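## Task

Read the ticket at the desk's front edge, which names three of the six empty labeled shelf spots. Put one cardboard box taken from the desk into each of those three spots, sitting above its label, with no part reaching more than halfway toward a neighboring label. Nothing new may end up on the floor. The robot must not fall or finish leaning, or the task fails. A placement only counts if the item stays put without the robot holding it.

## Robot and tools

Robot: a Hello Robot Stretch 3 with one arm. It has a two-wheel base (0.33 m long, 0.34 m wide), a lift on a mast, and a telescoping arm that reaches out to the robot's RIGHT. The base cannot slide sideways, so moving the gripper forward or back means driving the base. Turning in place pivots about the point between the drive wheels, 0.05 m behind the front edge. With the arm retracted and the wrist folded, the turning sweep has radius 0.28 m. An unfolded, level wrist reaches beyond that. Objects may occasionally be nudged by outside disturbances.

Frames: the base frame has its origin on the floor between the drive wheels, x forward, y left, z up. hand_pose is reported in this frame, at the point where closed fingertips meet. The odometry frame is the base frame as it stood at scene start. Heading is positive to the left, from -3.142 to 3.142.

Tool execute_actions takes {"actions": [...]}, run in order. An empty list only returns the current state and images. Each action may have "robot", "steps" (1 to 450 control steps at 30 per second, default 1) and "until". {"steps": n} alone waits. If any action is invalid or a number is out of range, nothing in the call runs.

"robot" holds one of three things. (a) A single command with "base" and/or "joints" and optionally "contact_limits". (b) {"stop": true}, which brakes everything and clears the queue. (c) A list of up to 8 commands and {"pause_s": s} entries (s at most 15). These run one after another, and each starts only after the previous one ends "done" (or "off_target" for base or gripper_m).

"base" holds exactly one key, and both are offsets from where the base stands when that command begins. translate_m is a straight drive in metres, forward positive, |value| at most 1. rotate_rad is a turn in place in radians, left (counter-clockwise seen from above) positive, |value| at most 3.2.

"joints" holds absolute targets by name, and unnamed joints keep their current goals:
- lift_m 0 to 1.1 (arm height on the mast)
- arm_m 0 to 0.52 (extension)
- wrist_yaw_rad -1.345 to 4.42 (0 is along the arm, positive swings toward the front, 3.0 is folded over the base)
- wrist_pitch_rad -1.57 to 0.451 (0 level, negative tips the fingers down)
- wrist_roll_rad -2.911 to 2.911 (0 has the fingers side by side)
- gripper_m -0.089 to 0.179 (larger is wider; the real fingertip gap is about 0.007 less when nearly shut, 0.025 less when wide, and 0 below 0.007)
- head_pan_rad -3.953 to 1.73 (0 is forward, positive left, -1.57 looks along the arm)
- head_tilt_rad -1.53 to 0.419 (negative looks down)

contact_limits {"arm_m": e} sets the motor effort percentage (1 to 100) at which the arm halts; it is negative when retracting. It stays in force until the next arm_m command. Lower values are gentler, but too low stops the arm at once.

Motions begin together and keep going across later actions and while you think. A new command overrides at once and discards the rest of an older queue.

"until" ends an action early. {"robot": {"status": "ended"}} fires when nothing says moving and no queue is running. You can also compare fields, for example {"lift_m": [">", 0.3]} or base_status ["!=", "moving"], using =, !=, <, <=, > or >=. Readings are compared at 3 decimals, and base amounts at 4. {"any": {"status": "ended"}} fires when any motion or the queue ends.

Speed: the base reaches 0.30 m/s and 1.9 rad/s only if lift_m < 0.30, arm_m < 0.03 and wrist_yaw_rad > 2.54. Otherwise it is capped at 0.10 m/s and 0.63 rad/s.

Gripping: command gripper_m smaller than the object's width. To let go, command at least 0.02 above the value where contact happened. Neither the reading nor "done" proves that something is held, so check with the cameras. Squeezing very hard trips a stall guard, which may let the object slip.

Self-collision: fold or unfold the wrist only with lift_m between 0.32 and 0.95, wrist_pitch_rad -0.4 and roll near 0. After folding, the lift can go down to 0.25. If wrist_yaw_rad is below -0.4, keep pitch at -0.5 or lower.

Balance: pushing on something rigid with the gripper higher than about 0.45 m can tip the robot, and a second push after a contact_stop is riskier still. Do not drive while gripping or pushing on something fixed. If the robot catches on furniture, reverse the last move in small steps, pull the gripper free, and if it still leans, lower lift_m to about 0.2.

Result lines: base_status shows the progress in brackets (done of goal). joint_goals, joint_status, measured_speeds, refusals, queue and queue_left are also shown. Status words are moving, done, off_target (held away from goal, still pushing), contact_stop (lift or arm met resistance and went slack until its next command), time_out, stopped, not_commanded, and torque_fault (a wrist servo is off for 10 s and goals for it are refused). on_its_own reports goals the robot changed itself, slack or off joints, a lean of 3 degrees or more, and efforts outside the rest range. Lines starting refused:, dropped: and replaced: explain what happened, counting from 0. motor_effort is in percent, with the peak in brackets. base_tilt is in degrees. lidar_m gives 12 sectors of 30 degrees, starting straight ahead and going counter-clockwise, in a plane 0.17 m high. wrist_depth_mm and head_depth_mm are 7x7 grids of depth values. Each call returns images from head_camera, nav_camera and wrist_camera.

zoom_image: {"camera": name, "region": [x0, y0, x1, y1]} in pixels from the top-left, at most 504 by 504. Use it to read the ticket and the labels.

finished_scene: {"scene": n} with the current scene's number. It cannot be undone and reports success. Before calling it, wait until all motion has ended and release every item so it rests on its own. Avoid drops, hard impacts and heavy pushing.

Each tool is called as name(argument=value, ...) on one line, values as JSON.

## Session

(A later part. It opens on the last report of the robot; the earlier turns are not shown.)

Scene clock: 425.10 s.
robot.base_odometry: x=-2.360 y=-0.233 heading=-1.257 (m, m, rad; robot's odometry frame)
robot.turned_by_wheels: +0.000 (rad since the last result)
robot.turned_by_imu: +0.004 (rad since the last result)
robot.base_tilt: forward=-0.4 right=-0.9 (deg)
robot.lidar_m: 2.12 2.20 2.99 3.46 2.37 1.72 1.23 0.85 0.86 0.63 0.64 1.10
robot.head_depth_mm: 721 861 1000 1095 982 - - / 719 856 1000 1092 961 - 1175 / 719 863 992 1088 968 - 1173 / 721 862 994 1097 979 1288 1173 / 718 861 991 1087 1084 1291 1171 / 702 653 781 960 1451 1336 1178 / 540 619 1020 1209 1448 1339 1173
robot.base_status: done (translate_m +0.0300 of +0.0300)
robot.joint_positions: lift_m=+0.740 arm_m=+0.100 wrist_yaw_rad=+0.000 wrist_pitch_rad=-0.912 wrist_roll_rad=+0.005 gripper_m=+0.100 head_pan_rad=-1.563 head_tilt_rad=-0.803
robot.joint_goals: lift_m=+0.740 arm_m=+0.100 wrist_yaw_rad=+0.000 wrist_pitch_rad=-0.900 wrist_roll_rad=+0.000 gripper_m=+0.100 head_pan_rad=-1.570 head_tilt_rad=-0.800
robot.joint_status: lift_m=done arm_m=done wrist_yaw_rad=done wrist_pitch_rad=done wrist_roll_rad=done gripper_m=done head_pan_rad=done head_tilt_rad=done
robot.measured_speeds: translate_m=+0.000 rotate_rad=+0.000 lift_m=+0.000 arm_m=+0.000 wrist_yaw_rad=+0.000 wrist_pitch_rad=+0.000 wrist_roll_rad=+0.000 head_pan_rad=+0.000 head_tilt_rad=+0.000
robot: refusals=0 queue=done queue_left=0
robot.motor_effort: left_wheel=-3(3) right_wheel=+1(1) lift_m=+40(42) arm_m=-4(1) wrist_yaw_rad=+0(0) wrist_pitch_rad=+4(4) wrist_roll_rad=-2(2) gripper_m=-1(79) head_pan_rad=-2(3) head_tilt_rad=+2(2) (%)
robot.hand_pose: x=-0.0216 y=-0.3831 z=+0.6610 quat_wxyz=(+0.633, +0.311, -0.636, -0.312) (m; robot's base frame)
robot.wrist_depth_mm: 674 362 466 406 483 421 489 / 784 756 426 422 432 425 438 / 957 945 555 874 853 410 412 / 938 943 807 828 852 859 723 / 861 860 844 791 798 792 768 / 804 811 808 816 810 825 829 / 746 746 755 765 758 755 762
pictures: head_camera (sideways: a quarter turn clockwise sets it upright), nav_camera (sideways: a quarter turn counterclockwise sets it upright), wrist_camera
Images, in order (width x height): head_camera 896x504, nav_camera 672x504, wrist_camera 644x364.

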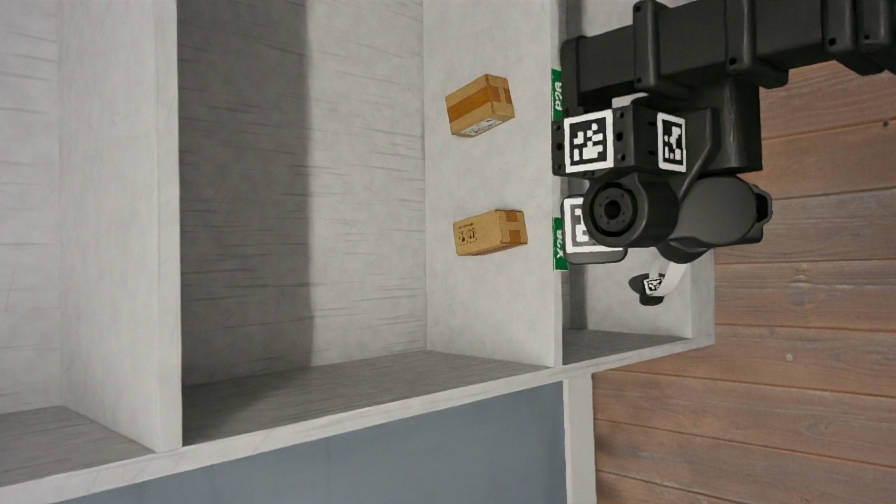

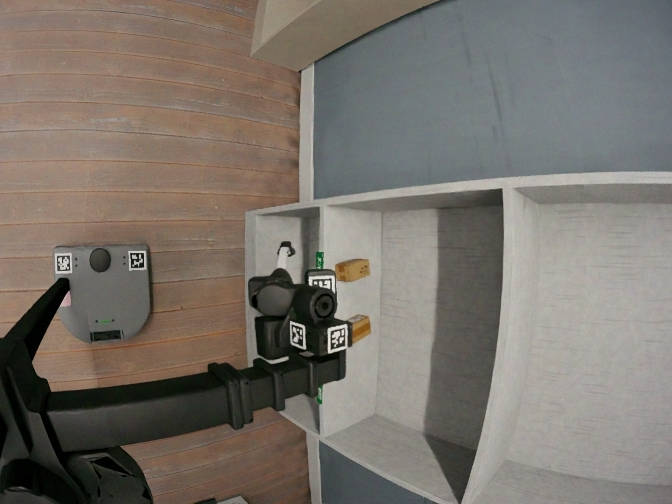

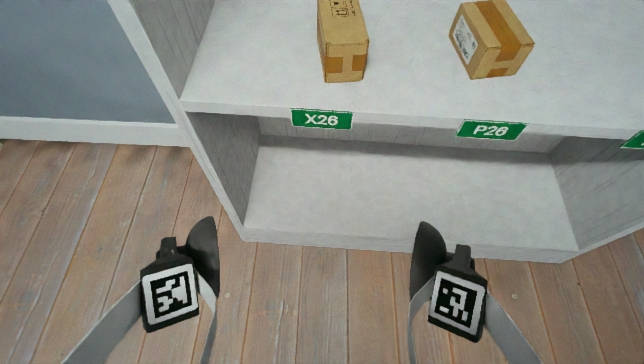

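execute_actions(actions=[{"robot":[{"joints":{"arm_m":0.0,"wrist_pitch_rad":-0.4}},{"base":{"rotate_rad":1.29},"joints":{"wrist_yaw_rad":3.0,"gripper_m":0.04}},{"joints":{"lift_m":0.26}},{"base":{"translate_m":1.0}},{"base":{"translate_m":1.0}},{"base":{"translate_m":0.55}},{"base":{"rotate_rad":1.89},"joints":{"lift_m":0.7,"head_pan_rad":-1.4,"head_tilt_rad":-0.75}},{"joints":{"wrist_yaw_rad":0.8,"gripper_m":0.15}}],"steps":450,"until":{"robot":{"status":"ended"}}},{"steps":450,"until":{"robot":{"status":"ended"}}}])

Scene clock: 466.80 s.
robot.base_odometry: x=+0.189 y=-0.149 heading=+1.922 (m, m, rad; robot's odometry frame)
robot.turned_by_wheels: +3.180 (rad since the last result)
robot.turned_by_imu: +3.172 (rad since the last result)
robot.base_tilt: forward=-0.4 right=-0.9 (deg)
robot.lidar_m: 2.33 2.48 3.17 3.07 1.92 1.46 1.43 1.50 1.19 0.71 1.06 2.11
robot.head_depth_mm: 1191 1304 1078 848 1601 1364 1232 / 1194 1319 1074 849 1529 1372 1236 / 1220 1335 1084 850 1626 1359 1242 / 1243 1354 1089 877 1574 1349 - / 1266 1384 1079 858 1590 1369 1193 / 1294 1405 1091 857 1544 1379 1186 / 1313 1460 1086 885 1598 1379 1194
robot.base_status: done (rotate_rad +1.8899 of +1.8900)
robot.joint_positions: lift_m=+0.700 arm_m=+0.000 wrist_yaw_rad=+0.802 wrist_pitch_rad=-0.423 wrist_roll_rad=+0.005 gripper_m=+0.150 head_pan_rad=-1.407 head_tilt_rad=-0.754
robot.joint_goals: lift_m=+0.700 arm_m=+0.000 wrist_yaw_rad=+0.800 wrist_pitch_rad=-0.400 wrist_roll_rad=+0.000 gripper_m=+0.150 head_pan_rad=-1.400 head_tilt_rad=-0.750
robot.joint_status: lift_m=done arm_m=done wrist_yaw_rad=moving wrist_pitch_rad=done wrist_roll_rad=done gripper_m=done head_pan_rad=done head_tilt_rad=done
robot.measured_speeds: translate_m=+0.000 rotate_rad=+0.000 lift_m=+0.000 arm_m=+0.000 wrist_yaw_rad=+0.000 wrist_pitch_rad=+0.000 wrist_roll_rad=+0.000 head_pan_rad=+0.000 head_tilt_rad=+0.000
robot: refusals=0 queue=running queue_left=0
robot.motor_effort: left_wheel=-3(9) right_wheel=+1(7) lift_m=+40(40) arm_m=-4(3) wrist_yaw_rad=+0(0) wrist_pitch_rad=+8(8) wrist_roll_rad=-2(2) gripper_m=+0(82) head_pan_rad=+3(12) head_tilt_rad=+2(11) (%)
robot.hand_pose: x=+0.1394 y=-0.3009 z=+0.7113 quat_wxyz=(+0.693, +0.407, -0.580, +0.132) (m; robot's base frame)
robot.wrist_depth_mm: - - - - 786 865 847 / - - - - 456 432 444 / - - - - 877 371 325 / - - - - - - 542 / - - - - - - 474 / - - - - - - - / 872 890 896 896 907 878 944
pictures: head_camera (sideways: a quarter turn clockwise sets it upright), nav_camera (sideways: a quarter turn counterclockwise sets it upright), wrist_camera
Images, in order (width x height): head_camera 896x504, nav_camera 672x504, wrist_camera 644x364.

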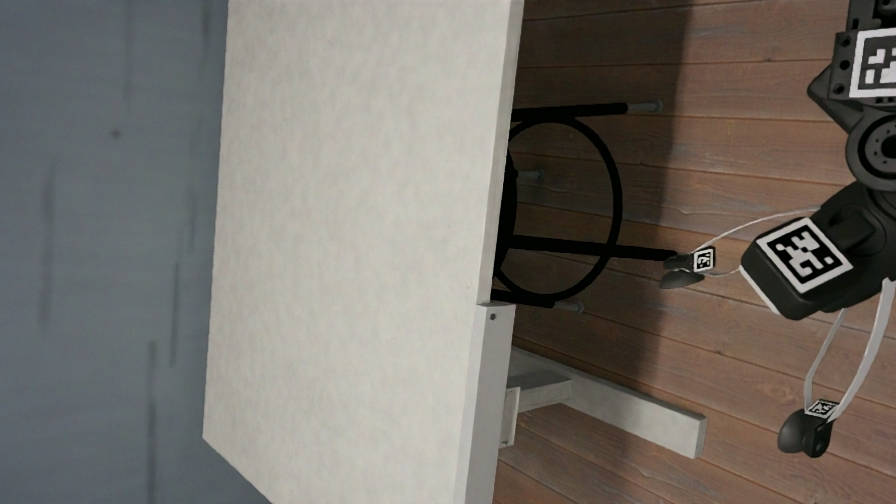

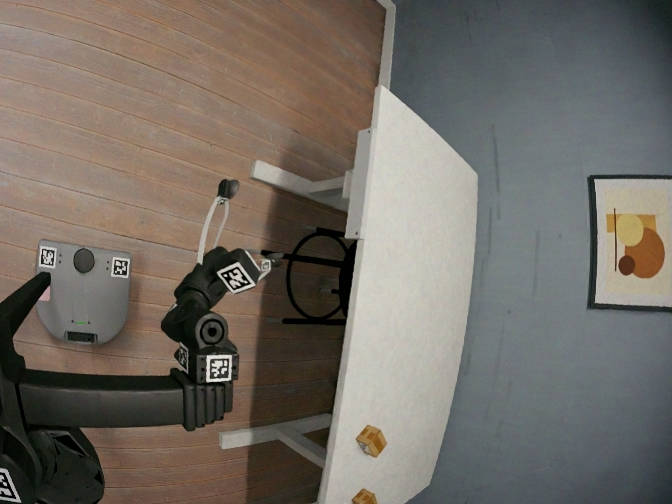

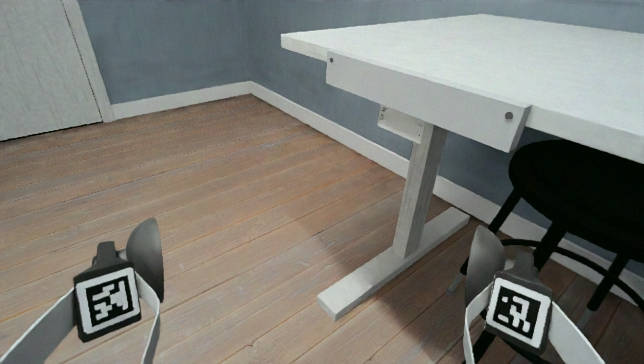

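execute_actions(actions=[{"robot":[{"base":{"rotate_rad":-0.06},"joints":{"wrist_pitch_rad":0.0}},{"base":{"translate_m":-0.42},"joints":{"arm_m":0.2}}],"steps":450,"until":{"robot":{"status":"ended"}}}])

Scene clock: 477.07 s.
robot.base_odometry: x=+0.310 y=-0.552 heading=+1.863 (m, m, rad; robot's odometry frame)
robot.turned_by_wheels: -0.060 (rad since the last result)
robot.turned_by_imu: -0.060 (rad since the last result)
robot.base_tilt: forward=-0.5 right=-0.9 (deg)
robot.lidar_m: 2.75 2.88 3.23 3.10 1.43 1.04 1.00 1.04 1.00 1.06 0.91 1.32
robot.head_depth_mm: 1190 1322 1076 852 - 1334 1192 / 1203 1328 1077 852 - 1352 1189 / 1223 1344 1079 852 - 1359 1183 / 1237 1338 1078 856 1525 1364 1186 / 1253 1357 1090 881 1575 1373 1196 / 1269 1369 1092 908 1567 1366 1185 / 1280 1399 1089 913 1624 1355 1187
robot.base_status: done (translate_m -0.4200 of -0.4200)
robot.joint_positions: lift_m=+0.700 arm_m=+0.200 wrist_yaw_rad=+0.800 wrist_pitch_rad=-0.026 wrist_roll_rad=+0.005 gripper_m=+0.150 head_pan_rad=-1.407 head_tilt_rad=-0.754
robot.joint_goals: lift_m=+0.700 arm_m=+0.200 wrist_yaw_rad=+0.800 wrist_pitch_rad=+0.000 wrist_roll_rad=+0.000 gripper_m=+0.150 head_pan_rad=-1.400 head_tilt_rad=-0.750
robot.joint_status: lift_m=done arm_m=done wrist_yaw_rad=done wrist_pitch_rad=done wrist_roll_rad=done gripper_m=done head_pan_rad=done head_tilt_rad=done
robot.measured_speeds: translate_m=+0.000 rotate_rad=+0.000 lift_m=+0.000 arm_m=+0.000 wrist_yaw_rad=+0.000 wrist_pitch_rad=+0.000 wrist_roll_rad=+0.000 head_pan_rad=+0.000 head_tilt_rad=+0.000
robot: refusals=0 queue=done queue_left=0
robot.motor_effort: left_wheel=+2(3) right_wheel=-3(8) lift_m=+40(40) arm_m=+2(1) wrist_yaw_rad=+0(2) wrist_pitch_rad=+9(9) wrist_roll_rad=-2(2) gripper_m=+0(0) head_pan_rad=+2(2) head_tilt_rad=+2(2) (%)
robot.hand_pose: x=+0.1619 y=-0.5227 z=+0.8076 quat_wxyz=(+0.654, +0.285, -0.649, +0.266) (m; robot's base frame)
robot.wrist_depth_mm: - - - - - 882 742 / - - - - - 893 777 / - - - - - 910 759 / - 803 828 882 923 861 766 / - - 493 472 484 546 519 / - - - 329 329 - 250 / - - - 947 252 239 221
pictures: head_camera (sideways: a quarter turn clockwise sets it upright), nav_camera (sideways: a quarter turn counterclockwise sets it upright), wrist_camera
Images, in order (width x height): head_camera 896x504, nav_camera 672x504, wrist_camera 644x364.

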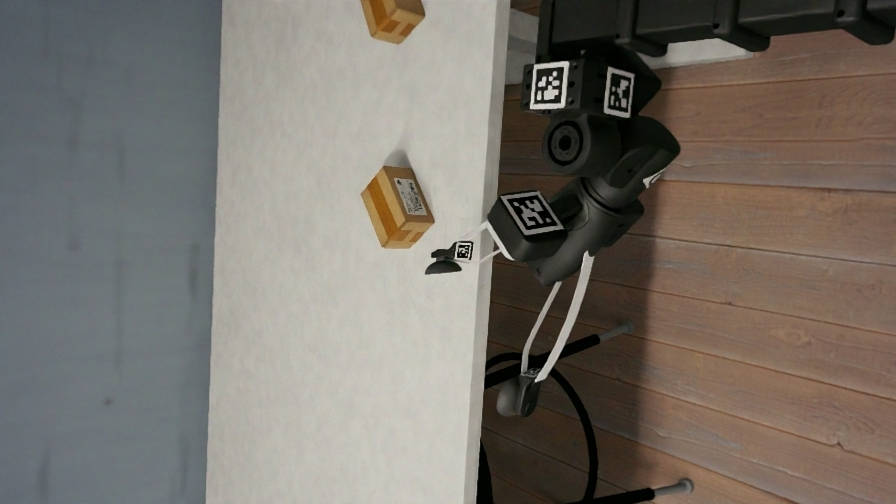

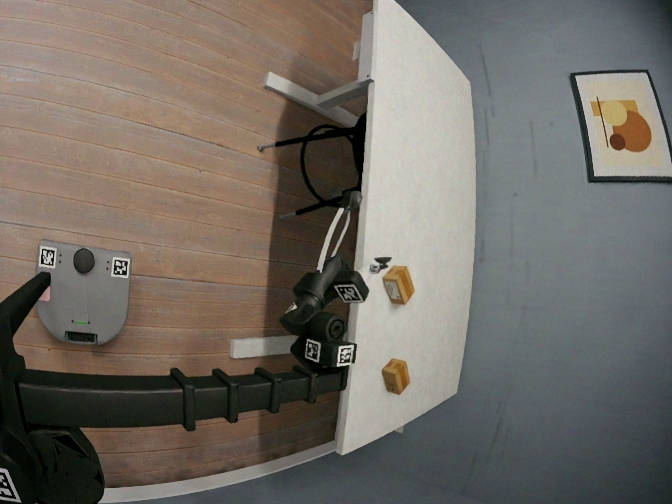

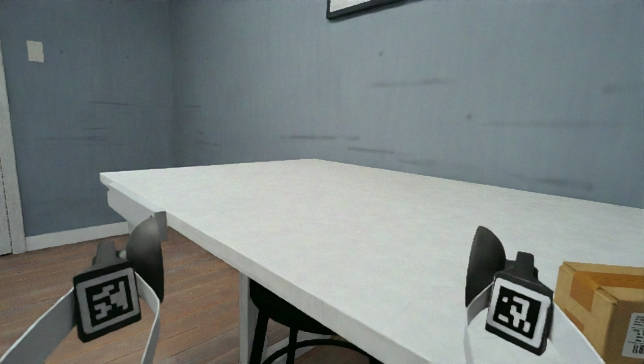

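execute_actions(actions=[{"robot":[{"base":{"translate_m":0.025},"joints":{"wrist_yaw_rad":0.42,"lift_m":0.655,"arm_m":0.17}},{"joints":{"arm_m":0.33}}],"steps":450,"until":{"robot":{"status":"ended"}}}])

Scene clock: 483.60 s.
robot.base_odometry: x=+0.303 y=-0.528 heading=+1.863 (m, m, rad; robot's odometry frame)
robot.turned_by_wheels: +0.000 (rad since the last result)
robot.turned_by_imu: +0.002 (rad since the last result)
robot.base_tilt: forward=-0.5 right=-0.8 (deg)
robot.lidar_m: 2.73 2.85 3.22 3.06 1.47 1.07 1.03 1.06 1.01 1.41 0.89 1.32
robot.head_depth_mm: 1195 1321 1070 871 - - 1186 / 1203 1335 1079 886 1539 1361 1197 / 1223 1331 1078 - 1553 1377 1185 / 1235 1344 1084 884 1610 1369 1200 / 1246 1353 1093 879 1577 1365 1198 / 1266 1385 1085 911 1619 1374 1195 / 1272 1386 1087 911 1547 1371 1187
robot.base_status: done (translate_m +0.0250 of +0.0250)
robot.joint_positions: lift_m=+0.655 arm_m=+0.330 wrist_yaw_rad=+0.420 wrist_pitch_rad=-0.026 wrist_roll_rad=+0.005 gripper_m=+0.150 head_pan_rad=-1.407 head_tilt_rad=-0.754
robot.joint_goals: lift_m=+0.655 arm_m=+0.330 wrist_yaw_rad=+0.420 wrist_pitch_rad=+0.000 wrist_roll_rad=+0.000 gripper_m=+0.150 head_pan_rad=-1.400 head_tilt_rad=-0.750
robot.joint_status: lift_m=done arm_m=done wrist_yaw_rad=done wrist_pitch_rad=done wrist_roll_rad=done gripper_m=done head_pan_rad=done head_tilt_rad=done
robot.measured_speeds: translate_m=+0.000 rotate_rad=+0.000 lift_m=+0.000 arm_m=+0.000 wrist_yaw_rad=+0.000 wrist_pitch_rad=+0.000 wrist_roll_rad=+0.000 head_pan_rad=+0.000 head_tilt_rad=+0.000
robot: refusals=0 queue=done queue_left=0
robot.motor_effort: left_wheel=+2(4) right_wheel=-3(4) lift_m=+23(39) arm_m=+3(2) wrist_yaw_rad=+0(1) wrist_pitch_rad=+9(9) wrist_roll_rad=-2(2) gripper_m=-1(0) head_pan_rad=+2(2) head_tilt_rad=+3(2) (%)
robot.hand_pose: x=+0.0829 y=-0.7080 z=+0.7634 quat_wxyz=(+0.692, +0.157, -0.691, +0.138) (m; robot's base frame)
robot.wrist_depth_mm: - - - 884 776 710 639 / - - - 903 796 708 645 / - - - 923 822 741 668 / 532 560 585 623 657 703 652 / 307 342 323 330 187 343 368 / 221 221 223 215 166 - 244 / - 167 170 174 167 170 184
pictures: head_camera (sideways: a quarter turn clockwise sets it upright), nav_camera (sideways: a quarter turn counterclockwise sets it upright), wrist_camera
Images, in order (width x height): head_camera 896x504, nav_camera 672x504, wrist_camera 644x364.

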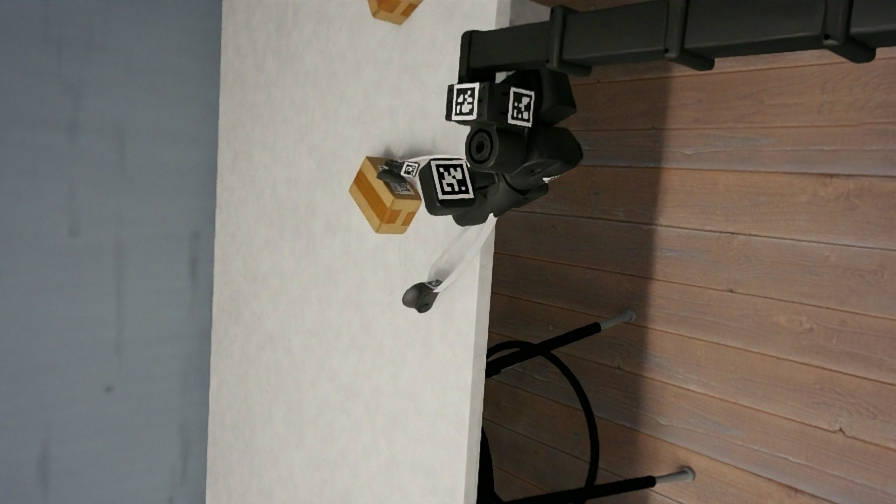

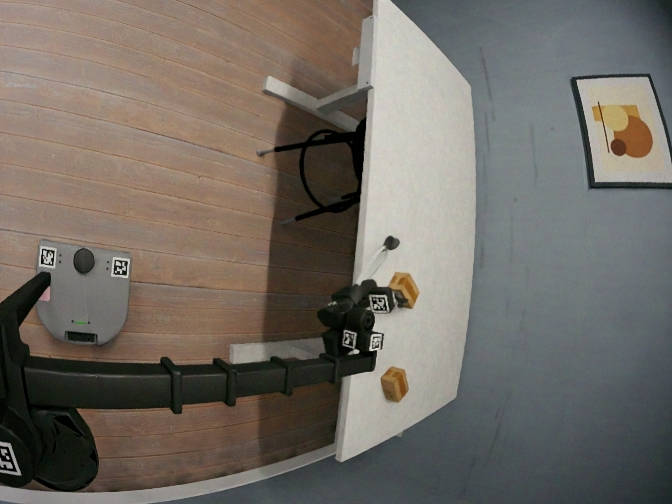

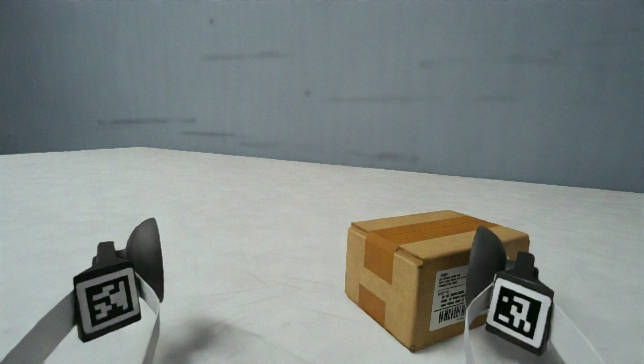

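execute_actions(actions=[{"robot":[{"joints":{"arm_m":0.15}},{"base":{"translate_m":0.15},"joints":{"wrist_yaw_rad":-0.38}},{"joints":{"arm_m":0.30}}],"steps":450,"until":{"robot":{"status":"ended"}}}])

Scene clock: 497.93 s.
robot.base_odometry: x=+0.260 y=-0.384 heading=+1.863 (m, m, rad; robot's odometry frame)
robot.turned_by_wheels: +0.000 (rad since the last result)
robot.turned_by_imu: +0.004 (rad since the last result)
robot.base_tilt: forward=-0.6 right=-0.8 (deg)
robot.lidar_m: 2.58 2.69 3.33 3.07 1.68 1.22 1.18 1.22 1.07 0.86 0.80 1.97
robot.head_depth_mm: 1194 1311 1078 874 - - 1176 / 1209 1325 1073 866 - 1370 1188 / 1222 1336 1078 874 1580 1373 1191 / 1238 1339 1079 875 1568 1377 1195 / 1254 1354 1084 881 1607 1377 1194 / 1260 1379 1082 879 1585 1381 1196 / 1279 1397 1087 912 1587 1379 1195
robot.base_status: done (translate_m +0.1500 of +0.1500)
robot.joint_positions: lift_m=+0.655 arm_m=+0.300 wrist_yaw_rad=-0.379 wrist_pitch_rad=-0.026 wrist_roll_rad=+0.005 gripper_m=+0.150 head_pan_rad=-1.407 head_tilt_rad=-0.754
robot.joint_goals: lift_m=+0.655 arm_m=+0.300 wrist_yaw_rad=-0.380 wrist_pitch_rad=+0.000 wrist_roll_rad=+0.000 gripper_m=+0.150 head_pan_rad=-1.400 head_tilt_rad=-0.750
robot.joint_status: lift_m=done arm_m=done wrist_yaw_rad=done wrist_pitch_rad=done wrist_roll_rad=done gripper_m=done head_pan_rad=done head_tilt_rad=done
robot.measured_speeds: translate_m=+0.000 rotate_rad=+0.000 lift_m=+0.000 arm_m=+0.000 wrist_yaw_rad=+0.000 wrist_pitch_rad=+0.000 wrist_roll_rad=+0.000 head_pan_rad=+0.000 head_tilt_rad=+0.000
robot: refusals=0 queue=done queue_left=0
robot.motor_effort: left_wheel=+2(7) right_wheel=-3(4) lift_m=+23(23) arm_m=+3(0) wrist_yaw_rad=-1(2) wrist_pitch_rad=+9(9) wrist_roll_rad=-2(2) gripper_m=+0(0) head_pan_rad=+2(1) head_tilt_rad=+2(2) (%)
robot.hand_pose: x=-0.1160 y=-0.6820 z=+0.7634 quat_wxyz=(+0.691, -0.124, -0.698, -0.142) (m; robot's base frame)
robot.wrist_depth_mm: 684 734 788 872 969 - 978 / 687 747 807 884 - - 992 / 693 773 830 923 - - - / 530 553 580 621 664 690 976 / 306 340 210 250 345 330 367 / 221 220 210 216 233 - 246 / - 168 170 173 176 170 184
pictures: head_camera (sideways: a quarter turn clockwise sets it upright), nav_camera (sideways: a quarter turn counterclockwise sets it upright), wrist_camera
Images, in order (width x height): head_camera 896x504, nav_camera 672x504, wrist_camera 644x364.

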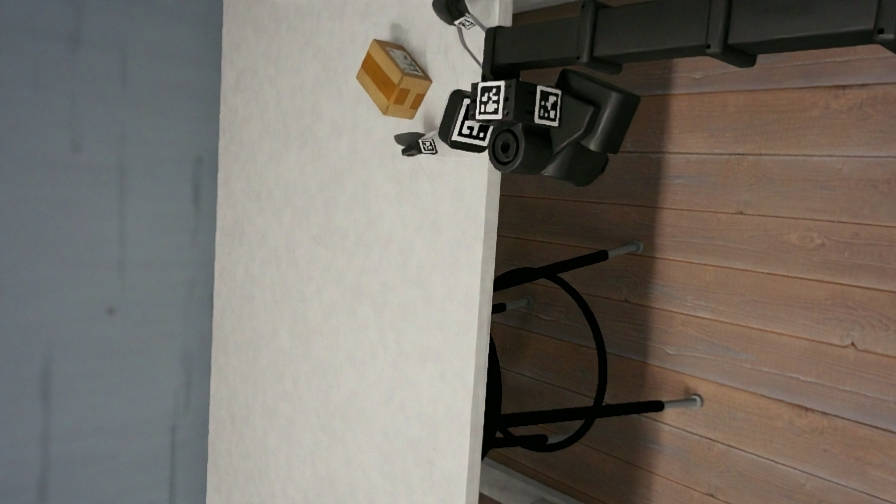

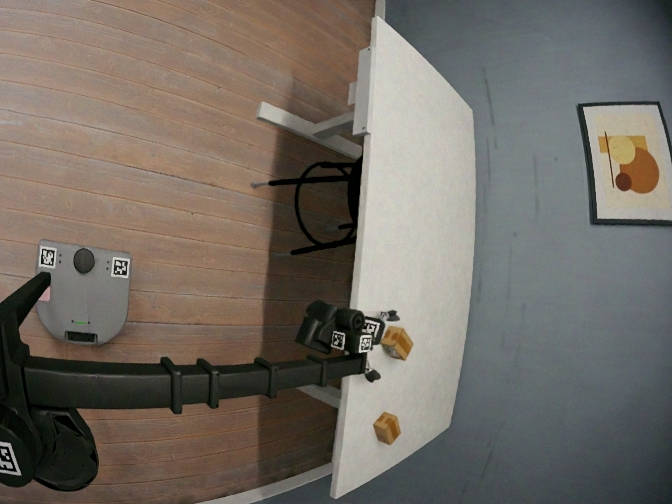

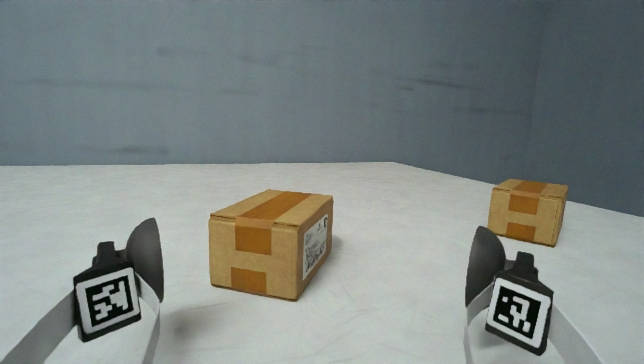

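execute_actions(actions=[{"robot":[{"joints":{"arm_m":0.12}},{"base":{"rotate_rad":-0.3}},{"base":{"translate_m":0.266}},{"joints":{"arm_m":0.28}}],"steps":450,"until":{"robot":{"status":"ended"}}}])

Scene clock: 512.97 s.
robot.base_odometry: x=+0.262 y=-0.118 heading=+1.563 (m, m, rad; robot's odometry frame)
robot.turned_by_wheels: -0.300 (rad since the last result)
robot.turned_by_imu: -0.290 (rad since the last result)
robot.base_tilt: forward=-0.5 right=-0.9 (deg)
robot.lidar_m: 2.33 2.33 2.65 3.21 3.10 1.70 1.44 1.43 1.13 0.78 0.63 0.99
robot.head_depth_mm: 1229 1339 1073 850 - - 1169 / 1208 1326 1080 876 - 1366 1192 / 1189 1318 1082 853 1532 1365 1197 / 1163 1289 1082 851 1498 1370 1196 / 1145 1282 1082 854 1509 1339 1194 / 1129 1271 1079 848 955 1355 1190 / 1115 1244 1087 856 758 1385 1196
robot.base_status: done (translate_m +0.2660 of +0.2660)
robot.joint_positions: lift_m=+0.655 arm_m=+0.280 wrist_yaw_rad=-0.380 wrist_pitch_rad=-0.026 wrist_roll_rad=+0.005 gripper_m=+0.150 head_pan_rad=-1.407 head_tilt_rad=-0.754
robot.joint_goals: lift_m=+0.655 arm_m=+0.280 wrist_yaw_rad=-0.380 wrist_pitch_rad=+0.000 wrist_roll_rad=+0.000 gripper_m=+0.150 head_pan_rad=-1.400 head_tilt_rad=-0.750
robot.joint_status: lift_m=done arm_m=done wrist_yaw_rad=done wrist_pitch_rad=done wrist_roll_rad=done gripper_m=done head_pan_rad=done head_tilt_rad=done
robot.measured_speeds: translate_m=+0.000 rotate_rad=+0.000 lift_m=+0.000 arm_m=+0.000 wrist_yaw_rad=+0.000 wrist_pitch_rad=+0.000 wrist_roll_rad=+0.000 head_pan_rad=+0.000 head_tilt_rad=+0.000
robot: refusals=0 queue=done queue_left=0
robot.motor_effort: left_wheel=+1(6) right_wheel=-3(6) lift_m=+22(22) arm_m=+3(3) wrist_yaw_rad=+0(1) wrist_pitch_rad=+9(9) wrist_roll_rad=-2(2) gripper_m=+0(0) head_pan_rad=+3(2) head_tilt_rad=+2(2) (%)
robot.hand_pose: x=-0.1161 y=-0.6620 z=+0.7634 quat_wxyz=(+0.691, -0.124, -0.698, -0.142) (m; robot's base frame)
robot.wrist_depth_mm: 630 723 840 - - - 955 / 650 738 859 - - - 973 / 665 757 893 - - - 961 / 529 557 582 625 650 600 964 / 307 343 325 234 346 395 371 / 222 220 224 229 233 - 282 / - 167 171 174 177 171 969
pictures: head_camera (sideways: a quarter turn clockwise sets it upright), nav_camera (sideways: a quarter turn counterclockwise sets it upright), wrist_camera
Images, in order (width x height): head_camera 896x504, nav_camera 672x504, wrist_camera 644x364.

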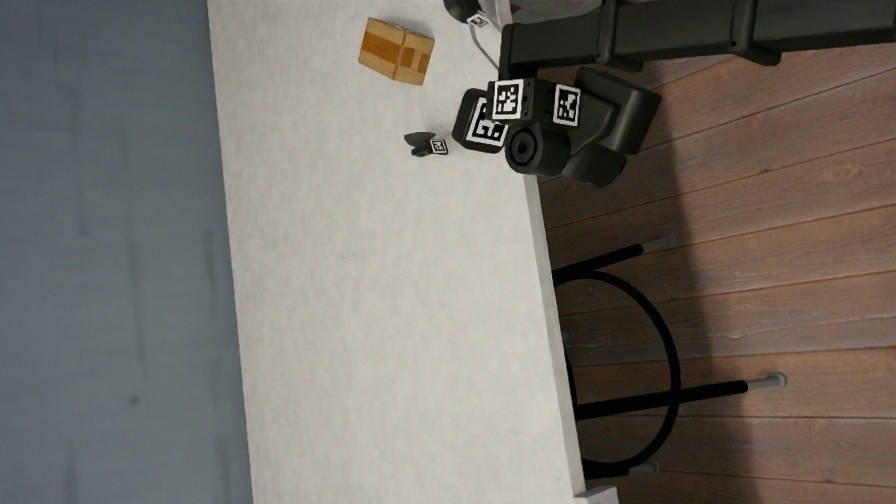

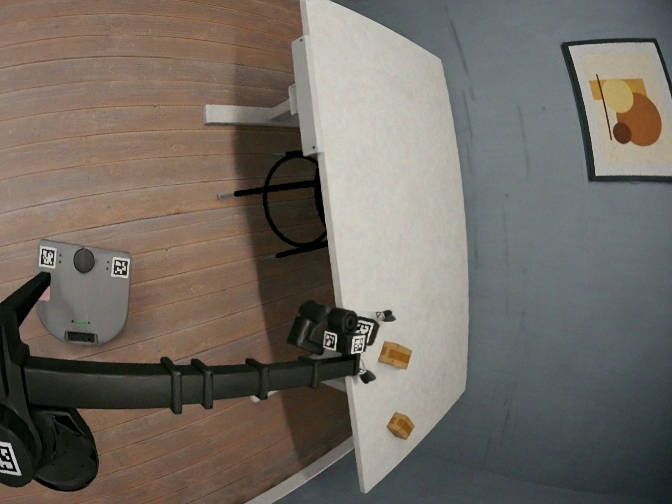

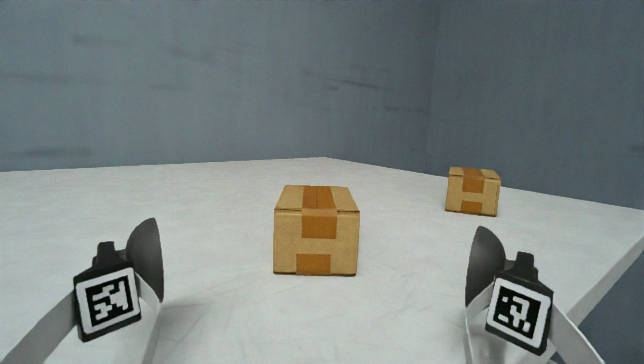

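execute_actions(actions=[{"robot":[{"base":{"translate_m":-0.034},"joints":{"arm_m":0.365,"gripper_m":0.12}},{"joints":{"gripper_m":0.03}},{"joints":{"lift_m":0.70}},{"joints":{"arm_m":0.0}},{"joints":{"wrist_yaw_rad":0.0,"lift_m":0.6}}],"steps":450,"until":{"robot":{"status":"ended"}}}])

Scene clock: 524.07 s.
robot.base_odometry: x=+0.261 y=-0.152 heading=+1.563 (m, m, rad; robot's odometry frame)
robot.turned_by_wheels: +0.000 (rad since the last result)
robot.turned_by_imu: +0.002 (rad since the last result)
robot.base_tilt: forward=-0.6 right=-0.9 (deg)
robot.lidar_m: 2.36 2.36 2.69 3.22 3.04 1.66 1.40 1.40 1.12 0.79 0.65 1.02
robot.head_depth_mm: 1237 1348 1081 848 1564 1369 1184 / 1225 1342 1068 850 1609 1337 1194 / 1198 1342 1078 850 1556 1295 - / 1186 1301 1080 856 1541 1383 1188 / 1162 1288 1089 852 1497 1345 1197 / 1141 1279 1082 855 1040 1340 1197 / 1121 1250 1085 853 982 1377 1198
robot.base_status: done (translate_m -0.0340 of -0.0340)
robot.joint_positions: lift_m=+0.600 arm_m=+0.000 wrist_yaw_rad=-0.002 wrist_pitch_rad=-0.027 wrist_roll_rad=+0.005 gripper_m=+0.031 head_pan_rad=-1.407 head_tilt_rad=-0.754
robot.joint_goals: lift_m=+0.600 arm_m=+0.000 wrist_yaw_rad=+0.000 wrist_pitch_rad=+0.000 wrist_roll_rad=+0.000 gripper_m=+0.030 head_pan_rad=-1.400 head_tilt_rad=-0.750
robot.joint_status: lift_m=done arm_m=done wrist_yaw_rad=done wrist_pitch_rad=done wrist_roll_rad=done gripper_m=done head_pan_rad=done head_tilt_rad=done
robot.measured_speeds: translate_m=+0.000 rotate_rad=+0.000 lift_m=+0.000 arm_m=+0.000 wrist_yaw_rad=+0.000 wrist_pitch_rad=+0.000 wrist_roll_rad=+0.000 head_pan_rad=+0.000 head_tilt_rad=+0.000
robot: refusals=0 queue=done queue_left=0
robot.motor_effort: left_wheel=+2(2) right_wheel=-3(6) lift_m=+23(41) arm_m=-3(2) wrist_yaw_rad=+1(3) wrist_pitch_rad=+9(9) wrist_roll_rad=-2(2) gripper_m=-16(87) head_pan_rad=+2(2) head_tilt_rad=+2(2) (%)
robot.hand_pose: x=-0.0220 y=-0.4008 z=+0.7081 quat_wxyz=(+0.706, +0.009, -0.709, -0.011) (m; robot's base frame)
robot.wrist_depth_mm: 884 926 - - - - - / 914 967 - - - - - / 908 964 - - - - - / 270 289 314 342 405 440 489 / 602 625 - 183 - - - / 433 478 138 139 905 - - / - - 595 142 - - -
pictures: head_camera (sideways: a quarter turn clockwise sets it upright), nav_camera (sideways: a quarter turn counterclockwise sets it upright), wrist_camera
Images, in order (width x height): head_camera 896x504, nav_camera 672x504, wrist_camera 644x364.

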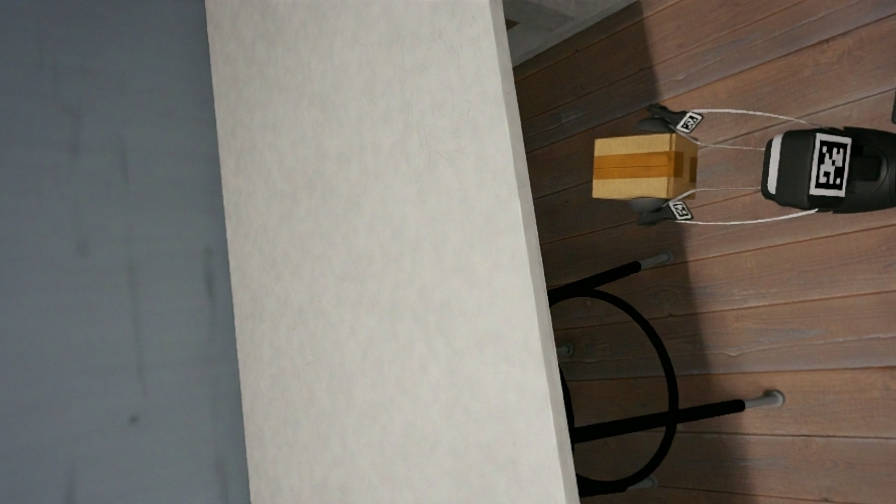

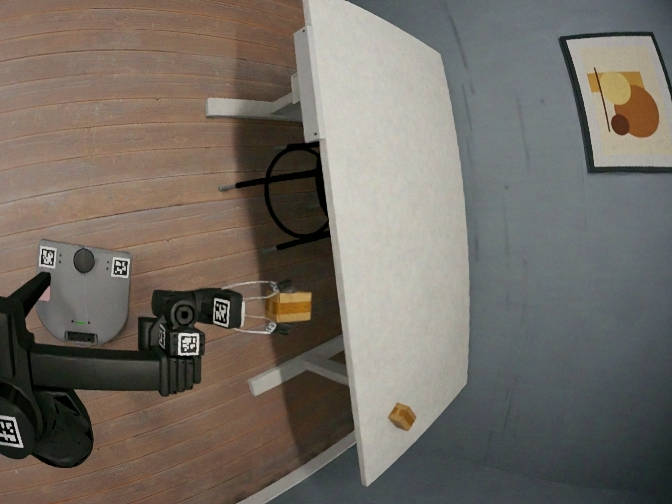

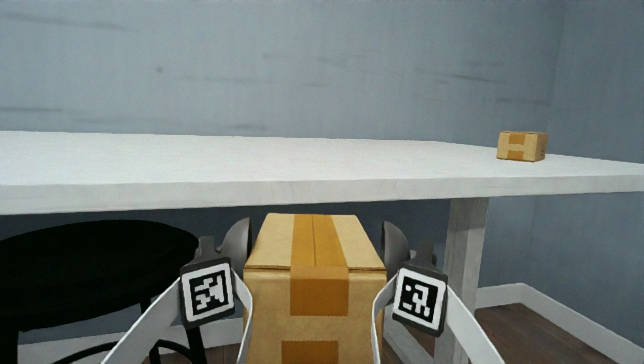

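execute_actions(actions=[{"robot":[{"base":{"rotate_rad":1.475},"joints":{"head_pan_rad":-1.57,"head_tilt_rad":-0.8}},{"base":{"translate_m":1.0}},{"base":{"translate_m":1.0}},{"base":{"translate_m":0.76}},{"base":{"rotate_rad":2.01}}],"steps":450,"until":{"robot":{"status":"ended"}}},{"steps":450,"until":{"robot":{"status":"ended"}}},{"steps":450,"until":{"robot":{"status":"ended"}}}])

Scene clock: 567.37 s.
robot.base_odometry: x=-2.484 y=+0.134 heading=-1.236 (m, m, rad; robot's odometry frame)
robot.turned_by_wheels: +3.485 (rad since the last result)
robot.turned_by_imu: +3.477 (rad since the last result)
robot.base_tilt: forward=-0.4 right=-0.9 (deg)
robot.lidar_m: 2.44 2.60 3.33 3.48 1.77 1.36 0.90 0.97 0.63 0.83 0.75 1.33
robot.head_depth_mm: 681 580 914 1024 954 1264 1197 / 687 582 923 1055 983 1266 1204 / 690 585 926 1051 954 1261 1208 / 692 585 935 1057 932 1255 1165 / 696 585 947 1062 975 1268 1180 / 700 617 954 1074 1011 1271 1182 / 704 619 960 1088 1006 1277 1188
robot.base_status: done (rotate_rad +2.0099 of +2.0100)
robot.joint_positions: lift_m=+0.600 arm_m=+0.000 wrist_yaw_rad=-0.001 wrist_pitch_rad=-0.027 wrist_roll_rad=+0.005 gripper_m=+0.031 head_pan_rad=-1.563 head_tilt_rad=-0.790
robot.joint_goals: lift_m=+0.600 arm_m=+0.000 wrist_yaw_rad=+0.000 wrist_pitch_rad=+0.000 wrist_roll_rad=+0.000 gripper_m=+0.030 head_pan_rad=-1.570 head_tilt_rad=-0.800
robot.joint_status: lift_m=done arm_m=done wrist_yaw_rad=done wrist_pitch_rad=done wrist_roll_rad=done gripper_m=done head_pan_rad=done head_tilt_rad=done
robot.measured_speeds: translate_m=+0.000 rotate_rad=+0.000 lift_m=+0.000 arm_m=+0.000 wrist_yaw_rad=+0.000 wrist_pitch_rad=+0.000 wrist_roll_rad=+0.000 head_pan_rad=+0.000 head_tilt_rad=+0.000
robot: refusals=0 queue=done queue_left=0
robot.motor_effort: left_wheel=-3(7) right_wheel=+2(5) lift_m=+23(23) arm_m=-3(4) wrist_yaw_rad=+0(1) wrist_pitch_rad=+9(9) wrist_roll_rad=-2(2) gripper_m=-16(15) head_pan_rad=-3(12) head_tilt_rad=-5(13) (%)
robot.hand_pose: x=-0.0217 y=-0.4008 z=+0.7081 quat_wxyz=(+0.706, +0.009, -0.709, -0.010) (m; robot's base frame)
robot.wrist_depth_mm: 531 582 570 551 536 524 398 / 534 605 581 569 552 539 397 / 542 626 606 586 564 550 387 / 547 647 620 602 581 559 382 / 554 650 635 183 593 581 378 / 499 449 138 140 488 529 376 / 409 400 371 142 402 424 370
pictures: head_camera (sideways: a quarter turn clockwise sets it upright), nav_camera (sideways: a quarter turn counterclockwise sets it upright), wrist_camera
Images, in order (width x height): head_camera 896x504, nav_camera 672x504, wrist_camera 644x364.

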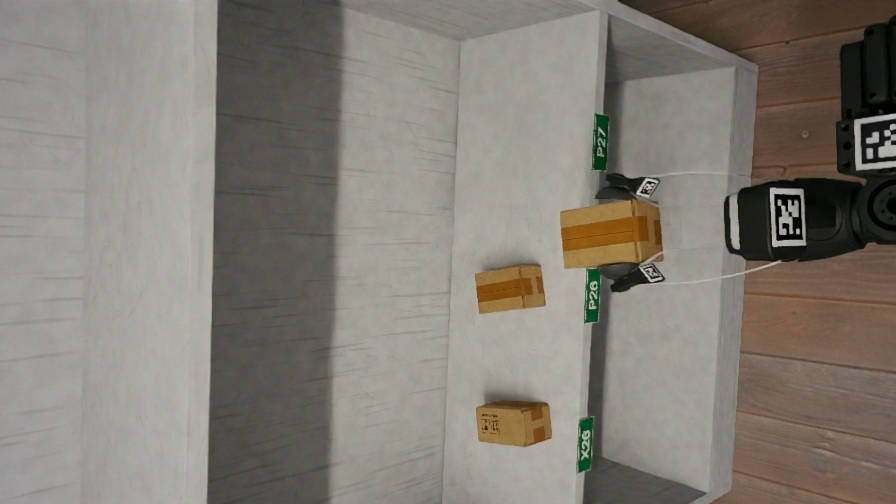

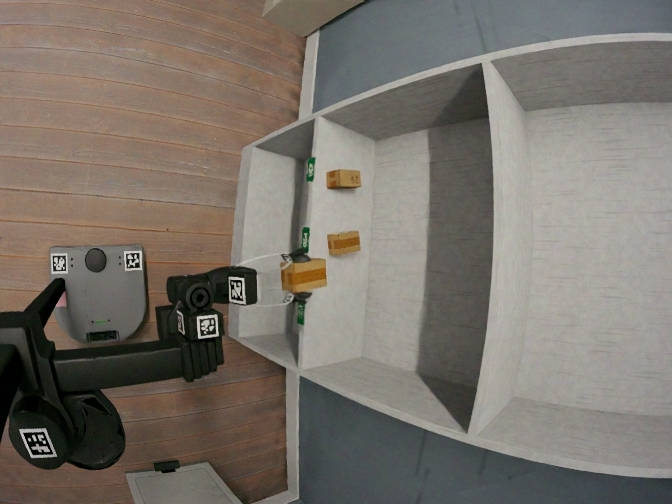

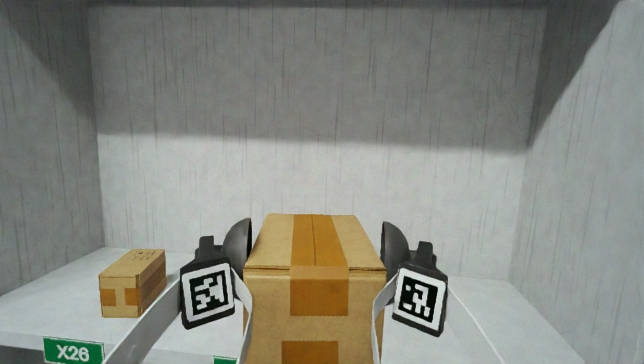

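execute_actions(actions=[{"robot":[{"base":{"rotate_rad":-0.08}},{"base":{"translate_m":-0.10},"joints":{"lift_m":0.58}}],"steps":300,"until":{"robot":{"status":"ended"}}}])

Scene clock: 574.23 s.
robot.base_odometry: x=-2.509 y=+0.231 heading=-1.316 (m, m, rad; robot's odometry frame)
robot.turned_by_wheels: -0.080 (rad since the last result)
robot.turned_by_imu: -0.078 (rad since the last result)
robot.base_tilt: forward=-0.4 right=-0.8 (deg)
robot.lidar_m: 2.20 2.63 3.34 3.51 1.77 1.28 0.80 0.83 0.59 0.69 0.83 0.82
robot.head_depth_mm: 532 552 957 1191 1452 1330 1192 / 685 583 799 817 1036 1315 1196 / 689 583 937 1057 949 1229 1211 / 689 587 927 1061 931 1238 1161 / 690 586 930 1055 979 1267 1178 / 694 589 929 1046 955 1266 1181 / 695 591 929 1059 984 1274 1180
robot.base_status: done (translate_m -0.1000 of -0.1000)
robot.joint_positions: lift_m=+0.580 arm_m=+0.000 wrist_yaw_rad=-0.001 wrist_pitch_rad=-0.027 wrist_roll_rad=+0.005 gripper_m=+0.031 head_pan_rad=-1.563 head_tilt_rad=-0.790
robot.joint_goals: lift_m=+0.580 arm_m=+0.000 wrist_yaw_rad=+0.000 wrist_pitch_rad=+0.000 wrist_roll_rad=+0.000 gripper_m=+0.030 head_pan_rad=-1.570 head_tilt_rad=-0.800
robot.joint_status: lift_m=done arm_m=done wrist_yaw_rad=done wrist_pitch_rad=done wrist_roll_rad=done gripper_m=done head_pan_rad=done head_tilt_rad=done
robot.measured_speeds: translate_m=+0.000 rotate_rad=+0.000 lift_m=+0.000 arm_m=+0.000 wrist_yaw_rad=+0.000 wrist_pitch_rad=+0.000 wrist_roll_rad=+0.000 head_pan_rad=+0.000 head_tilt_rad=+0.000
robot: refusals=0 queue=done queue_left=0
robot.motor_effort: left_wheel=+2(4) right_wheel=-3(5) lift_m=+23(24) arm_m=-4(3) wrist_yaw_rad=+1(1) wrist_pitch_rad=+9(9) wrist_roll_rad=-2(2) gripper_m=-16(16) head_pan_rad=-3(1) head_tilt_rad=-5(5) (%)
robot.hand_pose: x=-0.0217 y=-0.4008 z=+0.6880 quat_wxyz=(+0.706, +0.009, -0.709, -0.010) (m; robot's base frame)
robot.wrist_depth_mm: 559 560 552 554 543 327 592 / 580 575 574 567 555 351 604 / 595 586 593 581 569 349 616 / 612 614 601 600 588 376 646 / 627 615 614 183 520 657 659 / 449 428 138 139 399 668 681 / 375 369 358 143 369 698 703
pictures: head_camera (sideways: a quarter turn clockwise sets it upright), nav_camera (sideways: a quarter turn counterclockwise sets it upright), wrist_camera
Images, in order (width x height): head_camera 896x504, nav_camera 672x504, wrist_camera 644x364.

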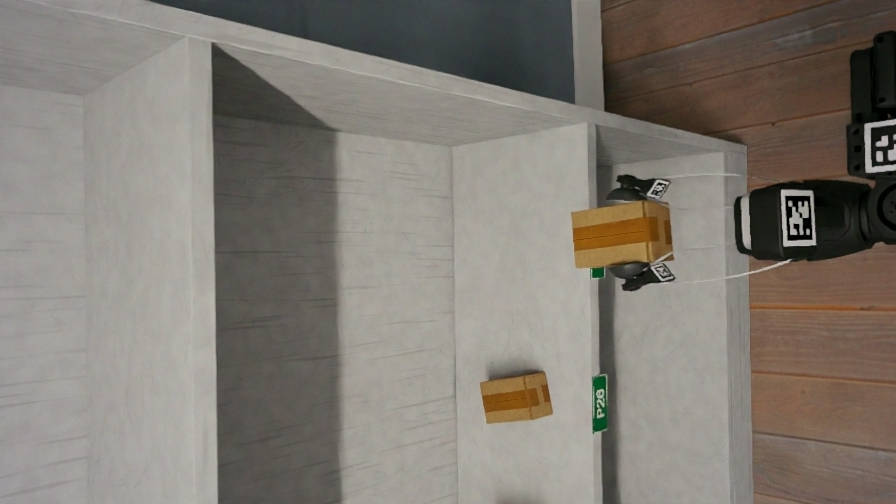

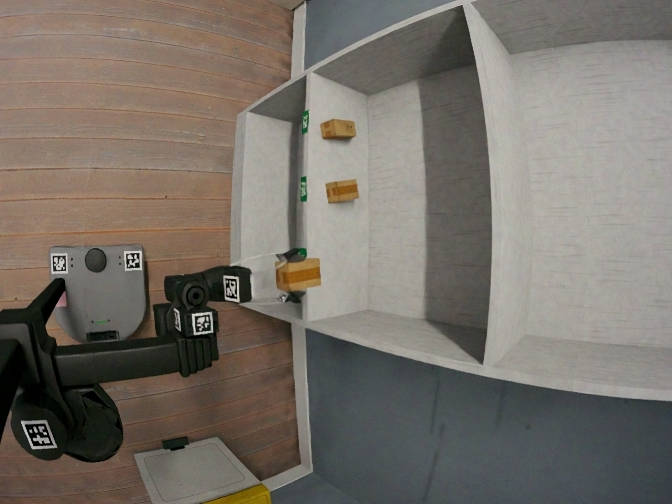

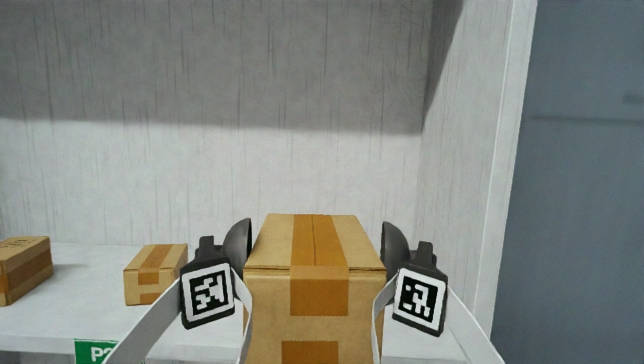

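execute_actions(actions=[{"robot":[{"base":{"translate_m":0.025},"joints":{"lift_m":0.51}},{"joints":{"arm_m":0.28}},{"joints":{"lift_m":0.458}},{"joints":{"gripper_m":0.115}},{"joints":{"arm_m":0.24}}],"steps":400,"until":{"robot":{"status":"ended"}}}])

Scene clock: 585.90 s.
robot.base_odometry: x=-2.503 y=+0.207 heading=-1.316 (m, m, rad; robot's odometry frame)
robot.turned_by_wheels: +0.000 (rad since the last result)
robot.turned_by_imu: +0.003 (rad since the last result)
robot.base_tilt: forward=-0.4 right=-1.0 (deg)
robot.lidar_m: 2.18 2.61 3.55 3.50 1.80 1.31 0.83 0.86 0.60 0.79 0.80 0.81
robot.head_depth_mm: 610 558 661 1167 1449 1333 1175 / 692 581 892 932 949 1310 1196 / 690 582 933 1061 955 1270 1181 / 690 584 931 1053 962 1259 1178 / 689 586 932 1059 981 1273 1178 / 693 587 933 1046 959 1268 1180 / 694 588 924 1059 985 1260 1187
robot.base_status: done (translate_m +0.0250 of +0.0250)
robot.joint_positions: lift_m=+0.458 arm_m=+0.240 wrist_yaw_rad=+0.000 wrist_pitch_rad=-0.027 wrist_roll_rad=+0.005 gripper_m=+0.115 head_pan_rad=-1.563 head_tilt_rad=-0.790
robot.joint_goals: lift_m=+0.458 arm_m=+0.240 wrist_yaw_rad=+0.000 wrist_pitch_rad=+0.000 wrist_roll_rad=+0.000 gripper_m=+0.115 head_pan_rad=-1.570 head_tilt_rad=-0.800
robot.joint_status: lift_m=done arm_m=done wrist_yaw_rad=done wrist_pitch_rad=done wrist_roll_rad=done gripper_m=done head_pan_rad=done head_tilt_rad=done
robot.measured_speeds: translate_m=+0.000 rotate_rad=+0.000 lift_m=+0.000 arm_m=+0.000 wrist_yaw_rad=+0.000 wrist_pitch_rad=+0.000 wrist_roll_rad=+0.000 head_pan_rad=+0.000 head_tilt_rad=+0.000
robot: refusals=0 queue=done queue_left=0
robot.motor_effort: left_wheel=+2(7) right_wheel=-3(4) lift_m=+23(23) arm_m=-4(4) wrist_yaw_rad=+0(1) wrist_pitch_rad=+9(9) wrist_roll_rad=-2(2) gripper_m=+0(83) head_pan_rad=-3(1) head_tilt_rad=-6(5) (%)
robot.hand_pose: x=-0.0216 y=-0.6408 z=+0.5660 quat_wxyz=(+0.706, +0.010, -0.709, -0.010) (m; robot's base frame)
robot.wrist_depth_mm: 331 326 325 323 320 315 232 / 339 336 334 330 329 323 231 / 349 344 344 341 339 330 228 / 358 355 351 350 346 341 226 / 221 349 343 202 352 319 225 / 207 - 225 183 246 255 223 / 184 170 181 184 187 181 193
pictures: head_camera (sideways: a quarter turn clockwise sets it upright), nav_camera (sideways: a quarter turn counterclockwise sets it upright), wrist_camera
Images, in order (width x height): head_camera 896x504, nav_camera 672x504, wrist_camera 644x364.

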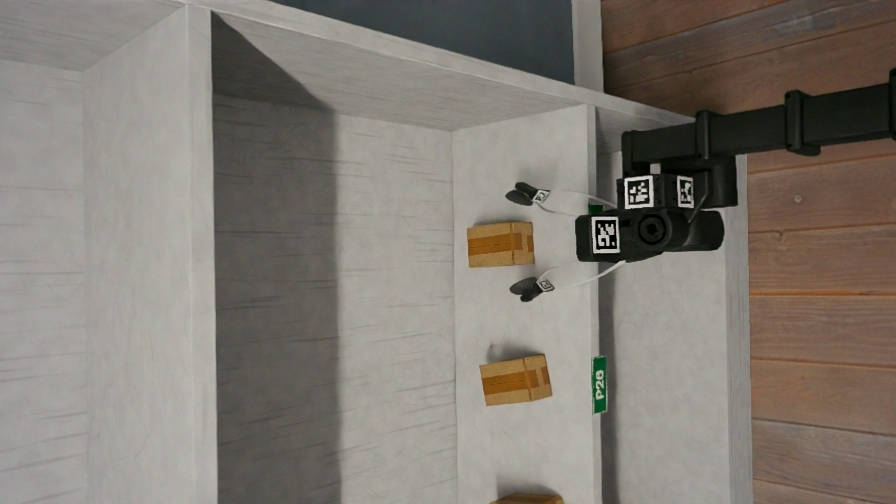

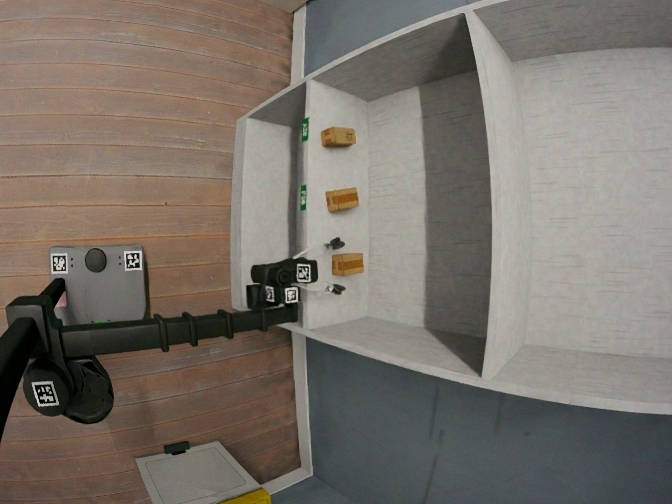

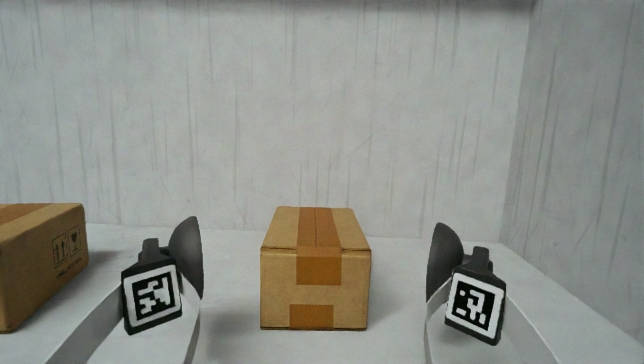

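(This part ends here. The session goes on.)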